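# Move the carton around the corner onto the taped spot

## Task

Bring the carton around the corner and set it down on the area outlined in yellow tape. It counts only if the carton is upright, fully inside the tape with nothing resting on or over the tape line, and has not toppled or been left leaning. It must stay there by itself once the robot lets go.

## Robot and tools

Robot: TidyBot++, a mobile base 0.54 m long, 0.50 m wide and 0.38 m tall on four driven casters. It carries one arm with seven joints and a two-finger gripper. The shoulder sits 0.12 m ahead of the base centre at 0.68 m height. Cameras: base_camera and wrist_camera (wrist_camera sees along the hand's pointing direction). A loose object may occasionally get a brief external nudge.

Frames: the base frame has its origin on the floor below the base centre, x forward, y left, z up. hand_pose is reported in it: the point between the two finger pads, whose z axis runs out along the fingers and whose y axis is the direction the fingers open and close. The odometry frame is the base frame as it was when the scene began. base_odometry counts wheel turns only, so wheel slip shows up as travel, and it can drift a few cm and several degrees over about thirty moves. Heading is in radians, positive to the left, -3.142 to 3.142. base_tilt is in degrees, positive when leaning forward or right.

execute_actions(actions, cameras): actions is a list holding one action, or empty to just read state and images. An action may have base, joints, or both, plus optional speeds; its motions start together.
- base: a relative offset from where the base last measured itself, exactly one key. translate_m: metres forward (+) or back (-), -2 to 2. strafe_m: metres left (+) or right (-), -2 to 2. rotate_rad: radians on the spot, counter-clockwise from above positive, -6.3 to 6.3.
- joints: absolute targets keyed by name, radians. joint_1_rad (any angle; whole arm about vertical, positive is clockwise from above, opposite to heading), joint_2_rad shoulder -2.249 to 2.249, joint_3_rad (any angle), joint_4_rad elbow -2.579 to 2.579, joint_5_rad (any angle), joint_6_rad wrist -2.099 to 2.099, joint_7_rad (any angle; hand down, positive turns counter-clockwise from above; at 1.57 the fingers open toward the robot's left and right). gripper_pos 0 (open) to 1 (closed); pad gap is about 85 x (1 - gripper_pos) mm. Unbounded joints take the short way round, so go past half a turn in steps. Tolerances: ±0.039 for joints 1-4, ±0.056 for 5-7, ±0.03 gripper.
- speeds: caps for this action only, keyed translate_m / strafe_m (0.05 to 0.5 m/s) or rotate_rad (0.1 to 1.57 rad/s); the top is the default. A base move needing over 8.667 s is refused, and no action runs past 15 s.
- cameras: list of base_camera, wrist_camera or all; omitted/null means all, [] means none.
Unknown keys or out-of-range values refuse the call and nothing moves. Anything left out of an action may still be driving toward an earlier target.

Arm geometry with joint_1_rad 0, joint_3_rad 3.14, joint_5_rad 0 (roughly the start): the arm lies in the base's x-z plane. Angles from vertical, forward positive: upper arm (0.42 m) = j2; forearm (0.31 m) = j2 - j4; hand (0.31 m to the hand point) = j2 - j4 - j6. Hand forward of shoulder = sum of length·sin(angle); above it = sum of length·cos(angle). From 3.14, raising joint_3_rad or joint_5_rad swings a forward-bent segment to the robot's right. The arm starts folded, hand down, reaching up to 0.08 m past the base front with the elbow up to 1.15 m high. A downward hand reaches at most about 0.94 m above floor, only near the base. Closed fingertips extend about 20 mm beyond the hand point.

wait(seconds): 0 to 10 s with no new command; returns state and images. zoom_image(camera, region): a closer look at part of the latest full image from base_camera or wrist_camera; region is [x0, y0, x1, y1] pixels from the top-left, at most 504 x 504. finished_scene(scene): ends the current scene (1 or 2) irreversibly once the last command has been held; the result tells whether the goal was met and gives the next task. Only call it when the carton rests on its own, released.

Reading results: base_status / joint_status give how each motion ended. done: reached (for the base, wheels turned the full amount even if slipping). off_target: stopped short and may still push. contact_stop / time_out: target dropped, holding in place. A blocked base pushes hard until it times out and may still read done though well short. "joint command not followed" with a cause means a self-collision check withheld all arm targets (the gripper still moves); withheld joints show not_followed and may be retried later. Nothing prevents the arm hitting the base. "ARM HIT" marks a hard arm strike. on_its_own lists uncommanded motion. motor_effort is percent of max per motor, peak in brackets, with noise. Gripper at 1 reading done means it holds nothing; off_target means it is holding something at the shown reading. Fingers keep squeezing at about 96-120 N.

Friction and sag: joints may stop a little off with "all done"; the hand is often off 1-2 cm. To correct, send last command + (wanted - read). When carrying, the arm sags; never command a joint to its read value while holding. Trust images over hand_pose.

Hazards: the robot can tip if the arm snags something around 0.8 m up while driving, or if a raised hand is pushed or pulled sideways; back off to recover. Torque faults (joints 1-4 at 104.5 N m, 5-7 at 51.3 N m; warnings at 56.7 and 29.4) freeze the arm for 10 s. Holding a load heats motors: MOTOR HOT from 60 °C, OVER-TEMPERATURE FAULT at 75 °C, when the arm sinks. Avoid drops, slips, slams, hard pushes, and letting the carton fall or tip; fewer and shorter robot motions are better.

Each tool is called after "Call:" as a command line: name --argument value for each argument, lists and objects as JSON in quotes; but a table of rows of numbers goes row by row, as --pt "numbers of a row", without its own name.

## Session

Call:
execute_actions --actions '[]'

Scene clock: 0.00 s.
Motor temperatures (°C, as the motors report them): [28 24 25 27 31 29 31]
base_odometry: x=+0.000 y=+0.000 heading=+0.000 (m, m, rad; odometry frame)
base_tilt: forward=+0.0 right=-0.3 (deg)
base_status: not commanded
joint_positions: joint_1_rad=+0.011 joint_2_rad=-0.338 joint_3_rad=+3.187 joint_4_rad=-2.523 joint_5_rad=+0.013 joint_6_rad=-0.907 joint_7_rad=+1.598 gripper_pos=+0.000
joint_status: not commanded
motor_effort: joint_1_rad=-1 joint_2_rad=+0 joint_3_rad=-1 joint_4_rad=+12 joint_5_rad=+1 joint_6_rad=-1 joint_7_rad=-1 (%)
hand_pose: x=+0.2520 y=-0.0074 z=+0.5867 quat_wxyz=(-0.001, +1.000, -0.010, +0.025) (m; base frame)
pictures: base_camera, wrist_camera
Images, in order (width x height): base_camera 644x364, wrist_camera 644x476.

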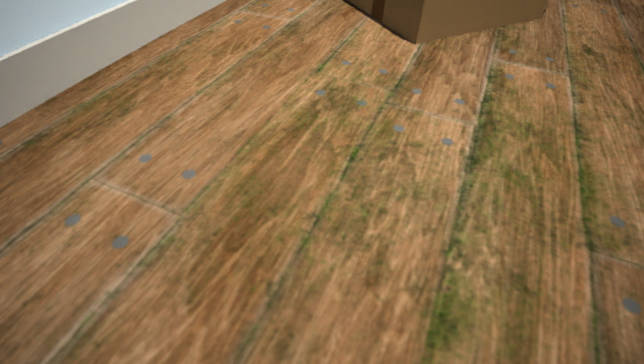

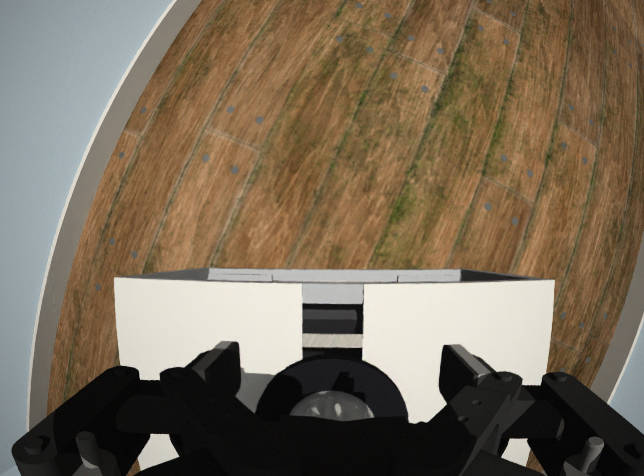

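Call:
execute_actions --actions '[{"base":{"rotate_rad":-0.36},"joints":{"joint_2_rad":-0.3,"joint_3_rad":3.14,"joint_4_rad":-0.9,"joint_6_rad":-2.0}}]'

Call:
execute_actions --actions '[{"base":{"translate_m":0.6}}]'

Scene clock: 5.73 s.
Motor temperatures (°C, as the motors report them): [28 24 25 27 31 29 31]
base_odometry: x=+0.000 y=+0.000 heading=-0.360 (m, m, rad; odometry frame)
base_tilt: forward=+0.0 right=-0.3 (deg)
base_status: done
joint_positions: joint_1_rad=+0.011 joint_2_rad=-0.320 joint_3_rad=+3.158 joint_4_rad=-0.915 joint_5_rad=+0.013 joint_6_rad=-1.982 joint_7_rad=+1.598 gripper_pos=+0.000
joint_status: all done
motor_effort: joint_1_rad=-1(1) joint_2_rad=+0(8) joint_3_rad=+0(1) joint_4_rad=+14(21) joint_5_rad=+1(0) joint_6_rad=+4(5) joint_7_rad=-1(1) (%)
hand_pose: x=+0.3296 y=-0.0097 z=+1.0786 quat_wxyz=(+0.010, +0.960, -0.004, +0.279) (m; base frame)
pictures: base_camera, wrist_camera
Images, in order (width x height): base_camera 644x364, wrist_camera 644x476.

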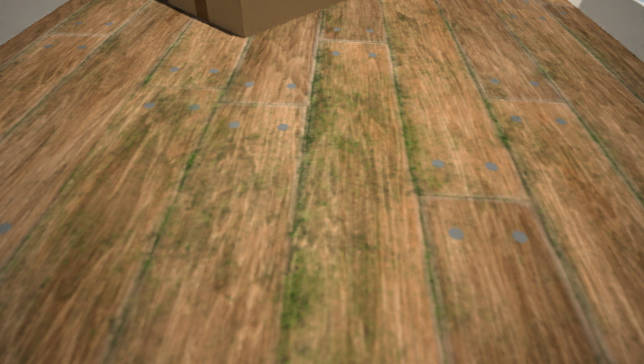

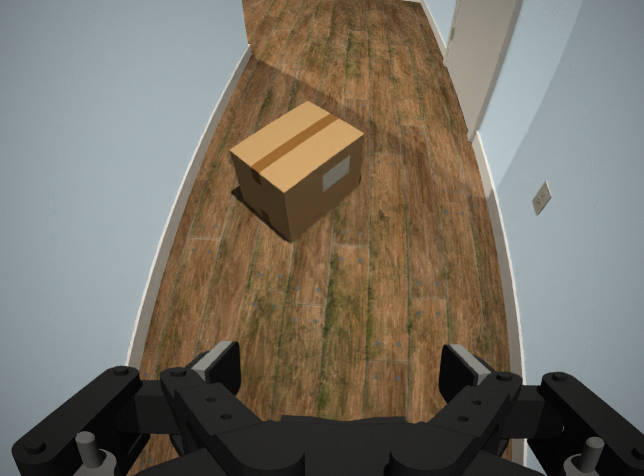

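Scene clock: 8.33 s.
Motor temperatures (°C, as the motors report them): [28 24 25 27 31 29 31]
base_odometry: x=+0.562 y=-0.211 heading=-0.359 (m, m, rad; odometry frame)
base_tilt: forward=+0.0 right=-0.3 (deg)
base_status: done
joint_positions: joint_1_rad=+0.011 joint_2_rad=-0.300 joint_3_rad=+3.157 joint_4_rad=-0.914 joint_5_rad=+0.013 joint_6_rad=-1.983 joint_7_rad=+1.598 gripper_pos=+0.000
joint_status: not commanded
motor_effort: joint_1_rad=-1(1) joint_2_rad=-2(6) joint_3_rad=+0(0) joint_4_rad=+15(15) joint_5_rad=+1(1) joint_6_rad=+5(5) joint_7_rad=-1(1) (%)
hand_pose: x=+0.3371 y=-0.0095 z=+1.0745 quat_wxyz=(+0.010, +0.963, -0.004, +0.269) (m; base frame)
pictures: base_camera, wrist_camera
Images, in order (width x height): base_camera 644x364, wrist_camera 644x476.

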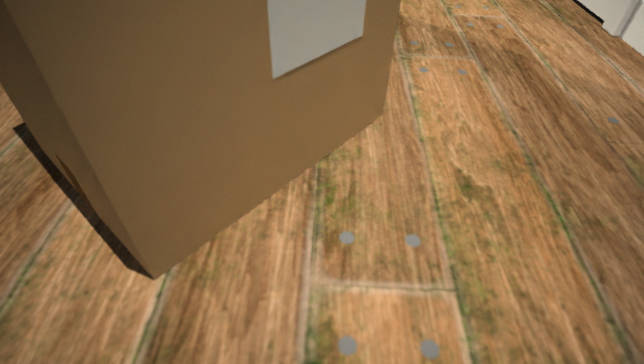

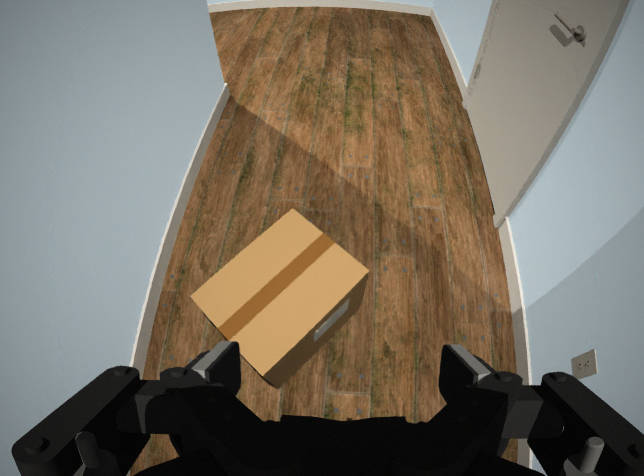

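Call:
execute_actions --actions '[{"base":{"translate_m":1.2},"speeds":{"translate_m":0.17},"joints":{"joint_2_rad":-0.1}}]'

Scene clock: 17.73 s.
Motor temperatures (°C, as the motors report them): [28 24 25 27 31 29 31]
base_odometry: x=+1.685 y=-0.632 heading=-0.359 (m, m, rad; odometry frame)
base_tilt: forward=+0.0 right=-0.3 (deg)
base_status: done
joint_positions: joint_1_rad=+0.011 joint_2_rad=-0.093 joint_3_rad=+3.156 joint_4_rad=-0.910 joint_5_rad=+0.013 joint_6_rad=-1.985 joint_7_rad=+1.598 gripper_pos=+0.000
joint_status: all done
motor_effort: joint_1_rad=-1(1) joint_2_rad=-11(16) joint_3_rad=-1(1) joint_4_rad=+16(17) joint_5_rad=+1(0) joint_6_rad=+2(5) joint_7_rad=-1(1) (%)
hand_pose: x=+0.4128 y=-0.0099 z=+1.0224 quat_wxyz=(+0.009, +0.986, -0.003, +0.169) (m; base frame)
pictures: base_camera, wrist_camera
Images, in order (width x height): base_camera 644x364, wrist_camera 644x476.

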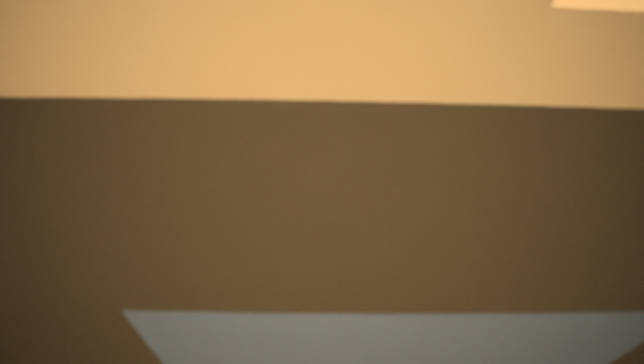

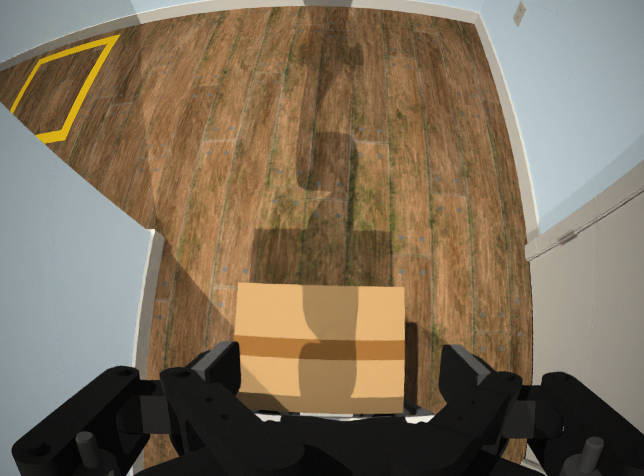

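Call:
execute_actions --actions '[{"base":{"translate_m":0.35},"speeds":{"translate_m":0.25}}]' --cameras '[]'

Call:
execute_actions --actions '[{"base":{"rotate_rad":0.4},"speeds":{"rotate_rad":0.3}}]' --cameras '[]'

Call:
execute_actions --actions '[{"base":{"translate_m":0.45},"speeds":{"translate_m":0.2}}]' --cameras '["wrist_camera"]'

Scene clock: 23.30 s.
Motor temperatures (°C, as the motors report them): [28 24 25 27 31 29 31]
base_odometry: x=+2.013 y=-0.755 heading=-0.359 (m, m, rad; odometry frame)
base_tilt: forward=+0.0 right=-0.3 (deg)
base_status: done
joint_positions: joint_1_rad=+0.011 joint_2_rad=-0.098 joint_3_rad=+3.156 joint_4_rad=-0.910 joint_5_rad=+0.013 joint_6_rad=-1.985 joint_7_rad=+1.598 gripper_pos=+0.000
joint_status: not commanded
motor_effort: joint_1_rad=-1(1) joint_2_rad=-10(14) joint_3_rad=+0(0) joint_4_rad=+16(16) joint_5_rad=+0(0) joint_6_rad=+2(3) joint_7_rad=-1(1) (%)
hand_pose: x=+0.4113 y=-0.0099 z=+1.0238 quat_wxyz=(+0.009, +0.985, -0.003, +0.171) (m; base frame)
pictures: none
No camera images: the call's "cameras" was empty. Leave "cameras" out to get every camera's image.

Scene clock: 25.10 s.
Motor temperatures (°C, as the motors report them): [28 24 25 27 31 29 31]
base_odometry: x=+2.013 y=-0.755 heading=+0.039 (m, m, rad; odometry frame)
base_tilt: forward=+0.0 right=-0.3 (deg)
base_status: done
joint_positions: joint_1_rad=+0.011 joint_2_rad=-0.098 joint_3_rad=+3.152 joint_4_rad=-0.910 joint_5_rad=+0.013 joint_6_rad=-1.985 joint_7_rad=+1.598 gripper_pos=+0.000
joint_status: not commanded
motor_effort: joint_1_rad=+0(2) joint_2_rad=-11(13) joint_3_rad=-1(2) joint_4_rad=+16(17) joint_5_rad=+1(0) joint_6_rad=+2(2) joint_7_rad=-1(1) (%)
hand_pose: x=+0.4113 y=-0.0087 z=+1.0237 quat_wxyz=(+0.009, +0.985, -0.001, +0.171) (m; base frame)
pictures: none
No camera images: the call's "cameras" was empty. Leave "cameras" out to get every camera's image.

Scene clock: 28.03 s.
Motor temperatures (°C, as the motors report them): [28 24 25 27 31 29 31]
base_odometry: x=+2.462 y=-0.737 heading=+0.039 (m, m, rad; odometry frame)
base_tilt: forward=+0.0 right=-0.3 (deg)
base_status: done
joint_positions: joint_1_rad=+0.011 joint_2_rad=-0.097 joint_3_rad=+3.152 joint_4_rad=-0.910 joint_5_rad=+0.013 joint_6_rad=-1.985 joint_7_rad=+1.598 gripper_pos=+0.000
joint_status: not commanded
motor_effort: joint_1_rad=-1(0) joint_2_rad=-10(14) joint_3_rad=+0(0) joint_4_rad=+16(17) joint_5_rad=+1(1) joint_6_rad=+3(4) joint_7_rad=-1(1) (%)
hand_pose: x=+0.4115 y=-0.0086 z=+1.0235 quat_wxyz=(+0.009, +0.985, -0.001, +0.171) (m; base frame)
pictures: wrist_camera
Images, in order (width x height): wrist_camera 644x476.

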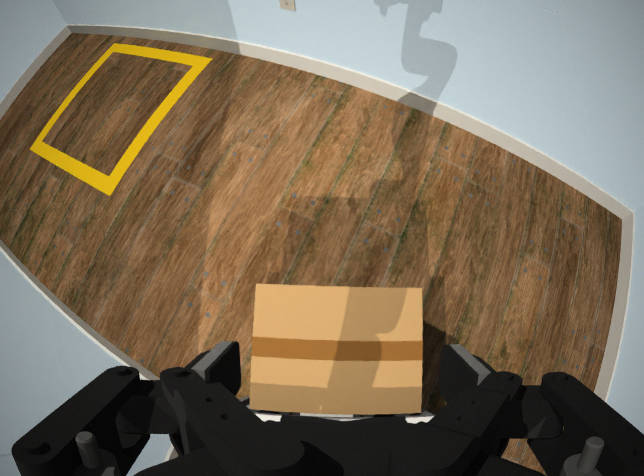

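Call:
execute_actions --actions '[{"base":{"strafe_m":-0.2},"speeds":{"strafe_m":0.2}}]' --cameras '[]'

Call:
execute_actions --actions '[{"base":{"rotate_rad":0.5},"speeds":{"rotate_rad":0.3}}]' --cameras '[]'

Call:
execute_actions --actions '[{"base":{"translate_m":0.2},"speeds":{"translate_m":0.15}}]' --cameras '["wrist_camera"]'

Call:
execute_actions --actions '[{"base":{"strafe_m":-0.18},"speeds":{"strafe_m":0.2}}]' --cameras '[]'

Call:
execute_actions --actions '[{"base":{"rotate_rad":0.45},"speeds":{"rotate_rad":0.3}}]' --cameras '[]'

Call:
execute_actions --actions '[{"base":{"translate_m":0.4},"speeds":{"translate_m":0.18}}]' --cameras '["wrist_camera"]'

Scene clock: 33.43 s.
Motor temperatures (°C, as the motors report them): [28 24 25 27 31 29 31]
base_odometry: x=+2.470 y=-0.937 heading=+0.039 (m, m, rad; odometry frame)
base_tilt: forward=+0.0 right=-0.3 (deg)
base_status: done
joint_positions: joint_1_rad=+0.011 joint_2_rad=-0.097 joint_3_rad=+3.150 joint_4_rad=-0.910 joint_5_rad=+0.013 joint_6_rad=-1.985 joint_7_rad=+1.598 gripper_pos=+0.000
joint_status: not commanded
motor_effort: joint_1_rad=-1(0) joint_2_rad=-11(12) joint_3_rad=-1(1) joint_4_rad=+16(16) joint_5_rad=+1(2) joint_6_rad=+3(3) joint_7_rad=-2(1) (%)
hand_pose: x=+0.4115 y=-0.0083 z=+1.0235 quat_wxyz=(+0.009, +0.985, +0.000, +0.171) (m; base frame)
pictures: none
No camera images: the call's "cameras" was empty. Leave "cameras" out to get every camera's image.

Scene clock: 35.57 s.
Motor temperatures (°C, as the motors report them): [28 24 25 27 31 29 31]
base_odometry: x=+2.470 y=-0.937 heading=+0.537 (m, m, rad; odometry frame)
base_tilt: forward=+0.0 right=-0.3 (deg)
base_status: done
joint_positions: joint_1_rad=+0.011 joint_2_rad=-0.097 joint_3_rad=+3.150 joint_4_rad=-0.910 joint_5_rad=+0.013 joint_6_rad=-1.985 joint_7_rad=+1.598 gripper_pos=+0.000
joint_status: not commanded
motor_effort: joint_1_rad=-1(0) joint_2_rad=-11(13) joint_3_rad=-1(1) joint_4_rad=+16(17) joint_5_rad=+1(1) joint_6_rad=+1(3) joint_7_rad=-1(1) (%)
hand_pose: x=+0.4115 y=-0.0080 z=+1.0235 quat_wxyz=(+0.009, +0.985, +0.000, +0.171) (m; base frame)
pictures: none
No camera images: the call's "cameras" was empty. Leave "cameras" out to get every camera's image.

Scene clock: 37.50 s.
Motor temperatures (°C, as the motors report them): [28 24 25 27 31 29 31]
base_odometry: x=+2.642 y=-0.835 heading=+0.538 (m, m, rad; odometry frame)
base_tilt: forward=+0.0 right=-0.3 (deg)
base_status: done
joint_positions: joint_1_rad=+0.011 joint_2_rad=-0.097 joint_3_rad=+3.150 joint_4_rad=-0.910 joint_5_rad=+0.013 joint_6_rad=-1.985 joint_7_rad=+1.598 gripper_pos=+0.000
joint_status: not commanded
motor_effort: joint_1_rad=+0(1) joint_2_rad=-10(14) joint_3_rad=+0(1) joint_4_rad=+16(17) joint_5_rad=+0(1) joint_6_rad=+2(3) joint_7_rad=-1(1) (%)
hand_pose: x=+0.4116 y=-0.0080 z=+1.0235 quat_wxyz=(+0.009, +0.985, +0.000, +0.171) (m; base frame)
pictures: wrist_camera
Images, in order (width x height): wrist_camera 644x476.

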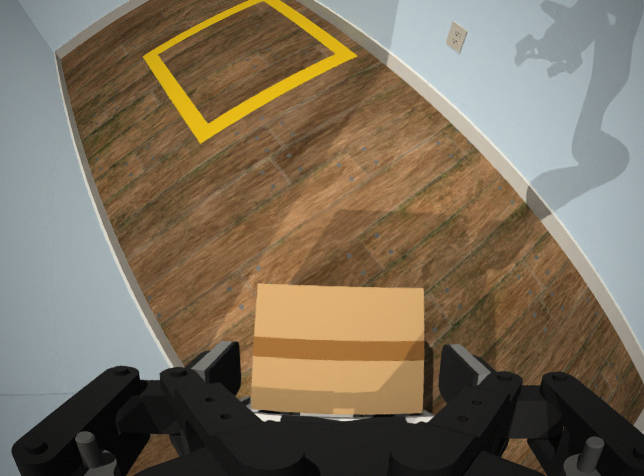

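Scene clock: 39.13 s.
Motor temperatures (°C, as the motors report them): [28 24 25 27 31 29 31]
base_odometry: x=+2.734 y=-0.989 heading=+0.538 (m, m, rad; odometry frame)
base_tilt: forward=+0.0 right=-0.3 (deg)
base_status: done
joint_positions: joint_1_rad=+0.011 joint_2_rad=-0.097 joint_3_rad=+3.149 joint_4_rad=-0.910 joint_5_rad=+0.013 joint_6_rad=-1.985 joint_7_rad=+1.598 gripper_pos=+0.000
joint_status: not commanded
motor_effort: joint_1_rad=-1(1) joint_2_rad=-11(12) joint_3_rad=-1(1) joint_4_rad=+16(16) joint_5_rad=+1(1) joint_6_rad=+3(3) joint_7_rad=-1(1) (%)
hand_pose: x=+0.4116 y=-0.0078 z=+1.0235 quat_wxyz=(+0.009, +0.985, +0.001, +0.171) (m; base frame)
pictures: none
No camera images: the call's "cameras" was empty. Leave "cameras" out to get every camera's image.

Scene clock: 41.10 s.
Motor temperatures (°C, as the motors report them): [28 24 25 27 31 29 31]
base_odometry: x=+2.734 y=-0.989 heading=+0.986 (m, m, rad; odometry frame)
base_tilt: forward=+0.0 right=-0.3 (deg)
base_status: done
joint_positions: joint_1_rad=+0.011 joint_2_rad=-0.097 joint_3_rad=+3.149 joint_4_rad=-0.910 joint_5_rad=+0.013 joint_6_rad=-1.985 joint_7_rad=+1.598 gripper_pos=+0.000
joint_status: not commanded
motor_effort: joint_1_rad=-1(0) joint_2_rad=-11(13) joint_3_rad=-1(1) joint_4_rad=+16(17) joint_5_rad=+1(1) joint_6_rad=+3(3) joint_7_rad=-1(2) (%)
hand_pose: x=+0.4116 y=-0.0077 z=+1.0235 quat_wxyz=(+0.009, +0.985, +0.001, +0.171) (m; base frame)
pictures: none
No camera images: the call's "cameras" was empty. Leave "cameras" out to get every camera's image.

Scene clock: 43.97 s.
Motor temperatures (°C, as the motors report them): [28 24 25 27 31 29 31]
base_odometry: x=+2.955 y=-0.656 heading=+0.987 (m, m, rad; odometry frame)
base_tilt: forward=+0.0 right=-0.3 (deg)
base_status: done
joint_positions: joint_1_rad=+0.011 joint_2_rad=-0.096 joint_3_rad=+3.149 joint_4_rad=-0.910 joint_5_rad=+0.013 joint_6_rad=-1.985 joint_7_rad=+1.598 gripper_pos=+0.000
joint_status: not commanded
motor_effort: joint_1_rad=-1(0) joint_2_rad=-10(14) joint_3_rad=+0(1) joint_4_rad=+16(17) joint_5_rad=+1(1) joint_6_rad=+1(2) joint_7_rad=-1(1) (%)
hand_pose: x=+0.4116 y=-0.0077 z=+1.0234 quat_wxyz=(+0.009, +0.985, +0.001, +0.171) (m; base frame)
pictures: wrist_camera
Images, in order (width x height): wrist_camera 644x476.

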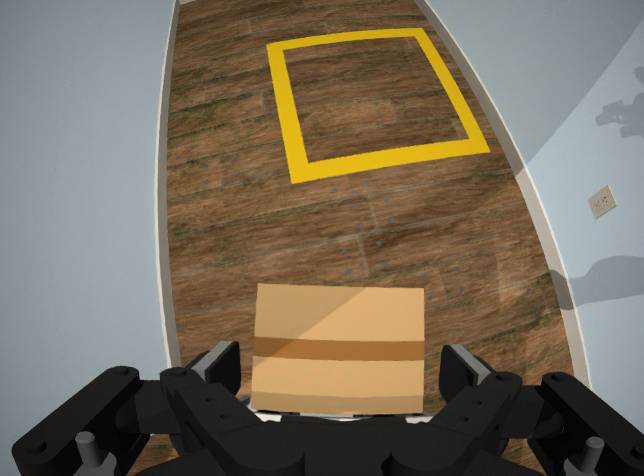

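Call:
execute_actions --actions '[{"base":{"rotate_rad":-0.15},"speeds":{"rotate_rad":0.3}}]' --cameras '[]'

Call:
execute_actions --actions '[{"base":{"translate_m":0.65},"speeds":{"translate_m":0.25}}]' --cameras '["wrist_camera"]'

Scene clock: 47.87 s.
Motor temperatures (°C, as the motors report them): [28 25 25 27 31 29 31]
base_odometry: x=+2.955 y=-0.656 heading=+0.838 (m, m, rad; odometry frame)
base_tilt: forward=+0.0 right=-0.3 (deg)
base_status: done
joint_positions: joint_1_rad=+0.011 joint_2_rad=-0.096 joint_3_rad=+3.149 joint_4_rad=-0.910 joint_5_rad=+0.013 joint_6_rad=-1.985 joint_7_rad=+1.598 gripper_pos=+0.000
joint_status: not commanded
motor_effort: joint_1_rad=-1(2) joint_2_rad=-11(12) joint_3_rad=+0(0) joint_4_rad=+16(16) joint_5_rad=+0(1) joint_6_rad=+2(3) joint_7_rad=-1(1) (%)
hand_pose: x=+0.4116 y=-0.0077 z=+1.0234 quat_wxyz=(+0.009, +0.985, +0.001, +0.171) (m; base frame)
pictures: none
No camera images: the call's "cameras" was empty. Leave "cameras" out to get every camera's image.

Scene clock: 51.27 s.
Motor temperatures (°C, as the motors report them): [28 25 25 27 31 29 31]
base_odometry: x=+3.390 y=-0.173 heading=+0.838 (m, m, rad; odometry frame)
base_tilt: forward=+0.0 right=-0.3 (deg)
base_status: done
joint_positions: joint_1_rad=+0.011 joint_2_rad=-0.097 joint_3_rad=+3.149 joint_4_rad=-0.910 joint_5_rad=+0.013 joint_6_rad=-1.985 joint_7_rad=+1.598 gripper_pos=+0.000
joint_status: not commanded
motor_effort: joint_1_rad=-1(0) joint_2_rad=-10(14) joint_3_rad=+0(1) joint_4_rad=+16(17) joint_5_rad=+0(1) joint_6_rad=+2(3) joint_7_rad=-1(2) (%)
hand_pose: x=+0.4114 y=-0.0077 z=+1.0236 quat_wxyz=(+0.009, +0.985, +0.001, +0.171) (m; base frame)
pictures: wrist_camera
Images, in order (width x height): wrist_camera 644x476.

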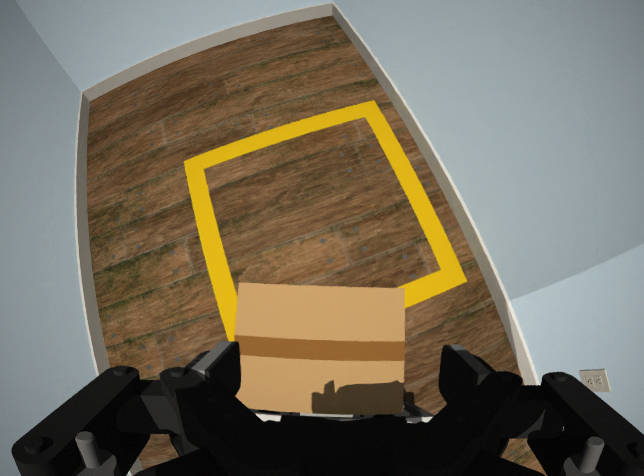

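Call:
execute_actions --actions '[{"base":{"translate_m":0.46},"speeds":{"translate_m":0.25}}]' --cameras '["wrist_camera"]'

Call:
execute_actions --actions '[{"base":{"translate_m":-0.3}}]'

Scene clock: 55.27 s.
Motor temperatures (°C, as the motors report them): [28 25 25 27 31 29 31]
base_odometry: x=+3.698 y=+0.168 heading=+0.837 (m, m, rad; odometry frame)
base_tilt: forward=+0.0 right=-0.3 (deg)
base_status: done
joint_positions: joint_1_rad=+0.011 joint_2_rad=-0.099 joint_3_rad=+3.149 joint_4_rad=-0.910 joint_5_rad=+0.013 joint_6_rad=-1.985 joint_7_rad=+1.598 gripper_pos=+0.000
joint_status: not commanded
motor_effort: joint_1_rad=-1(1) joint_2_rad=-10(14) joint_3_rad=+0(0) joint_4_rad=+16(17) joint_5_rad=+1(1) joint_6_rad=+2(2) joint_7_rad=-1(1) (%)
hand_pose: x=+0.4108 y=-0.0077 z=+1.0241 quat_wxyz=(+0.009, +0.985, +0.001, +0.172) (m; base frame)
pictures: wrist_camera
Images, in order (width x height): wrist_camera 644x476.

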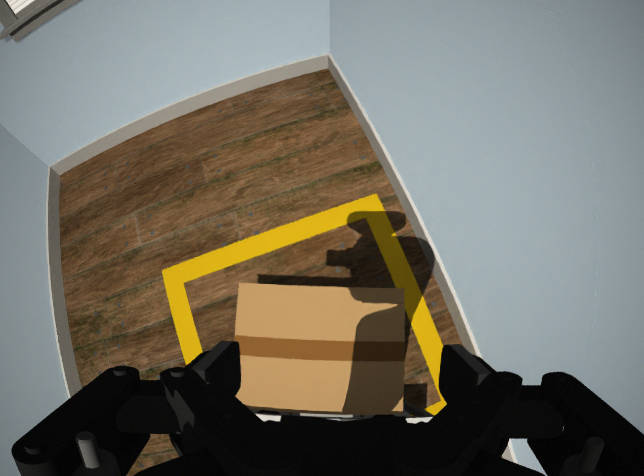

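Scene clock: 57.23 s.
Motor temperatures (°C, as the motors report them): [28 25 25 27 31 29 31]
base_odometry: x=+3.497 y=-0.055 heading=+0.837 (m, m, rad; odometry frame)
base_tilt: forward=+0.0 right=-0.3 (deg)
base_status: done
joint_positions: joint_1_rad=+0.011 joint_2_rad=-0.105 joint_3_rad=+3.149 joint_4_rad=-0.910 joint_5_rad=+0.013 joint_6_rad=-1.985 joint_7_rad=+1.598 gripper_pos=+0.000
joint_status: not commanded
motor_effort: joint_1_rad=-1(0) joint_2_rad=-10(15) joint_3_rad=+0(1) joint_4_rad=+16(17) joint_5_rad=+0(1) joint_6_rad=+2(3) joint_7_rad=-1(2) (%)
hand_pose: x=+0.4085 y=-0.0076 z=+1.0261 quat_wxyz=(+0.009, +0.985, +0.001, +0.175) (m; base frame)
pictures: base_camera, wrist_camera
Images, in order (width x height): base_camera 644x364, wrist_camera 644x476.

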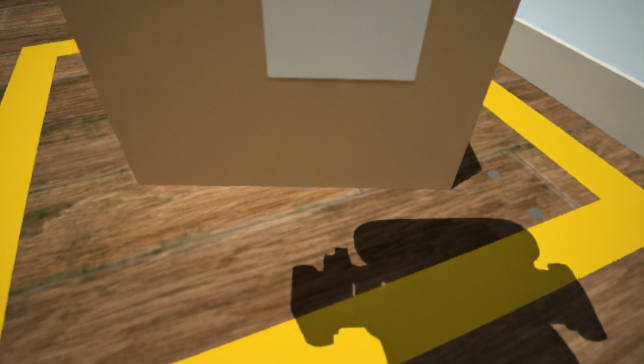

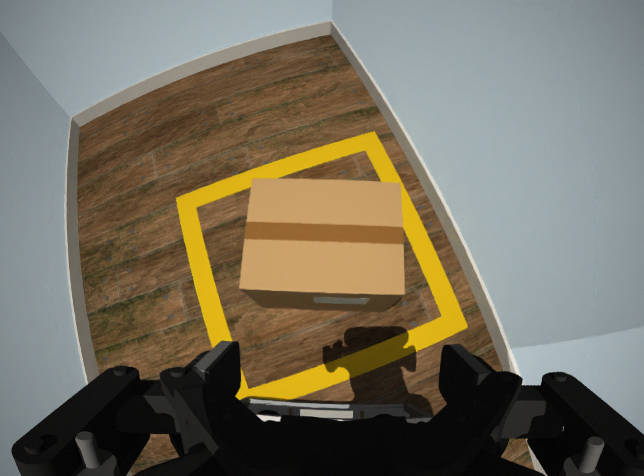

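Call:
finished_scene --scene 2

The scene is finished: the task was done.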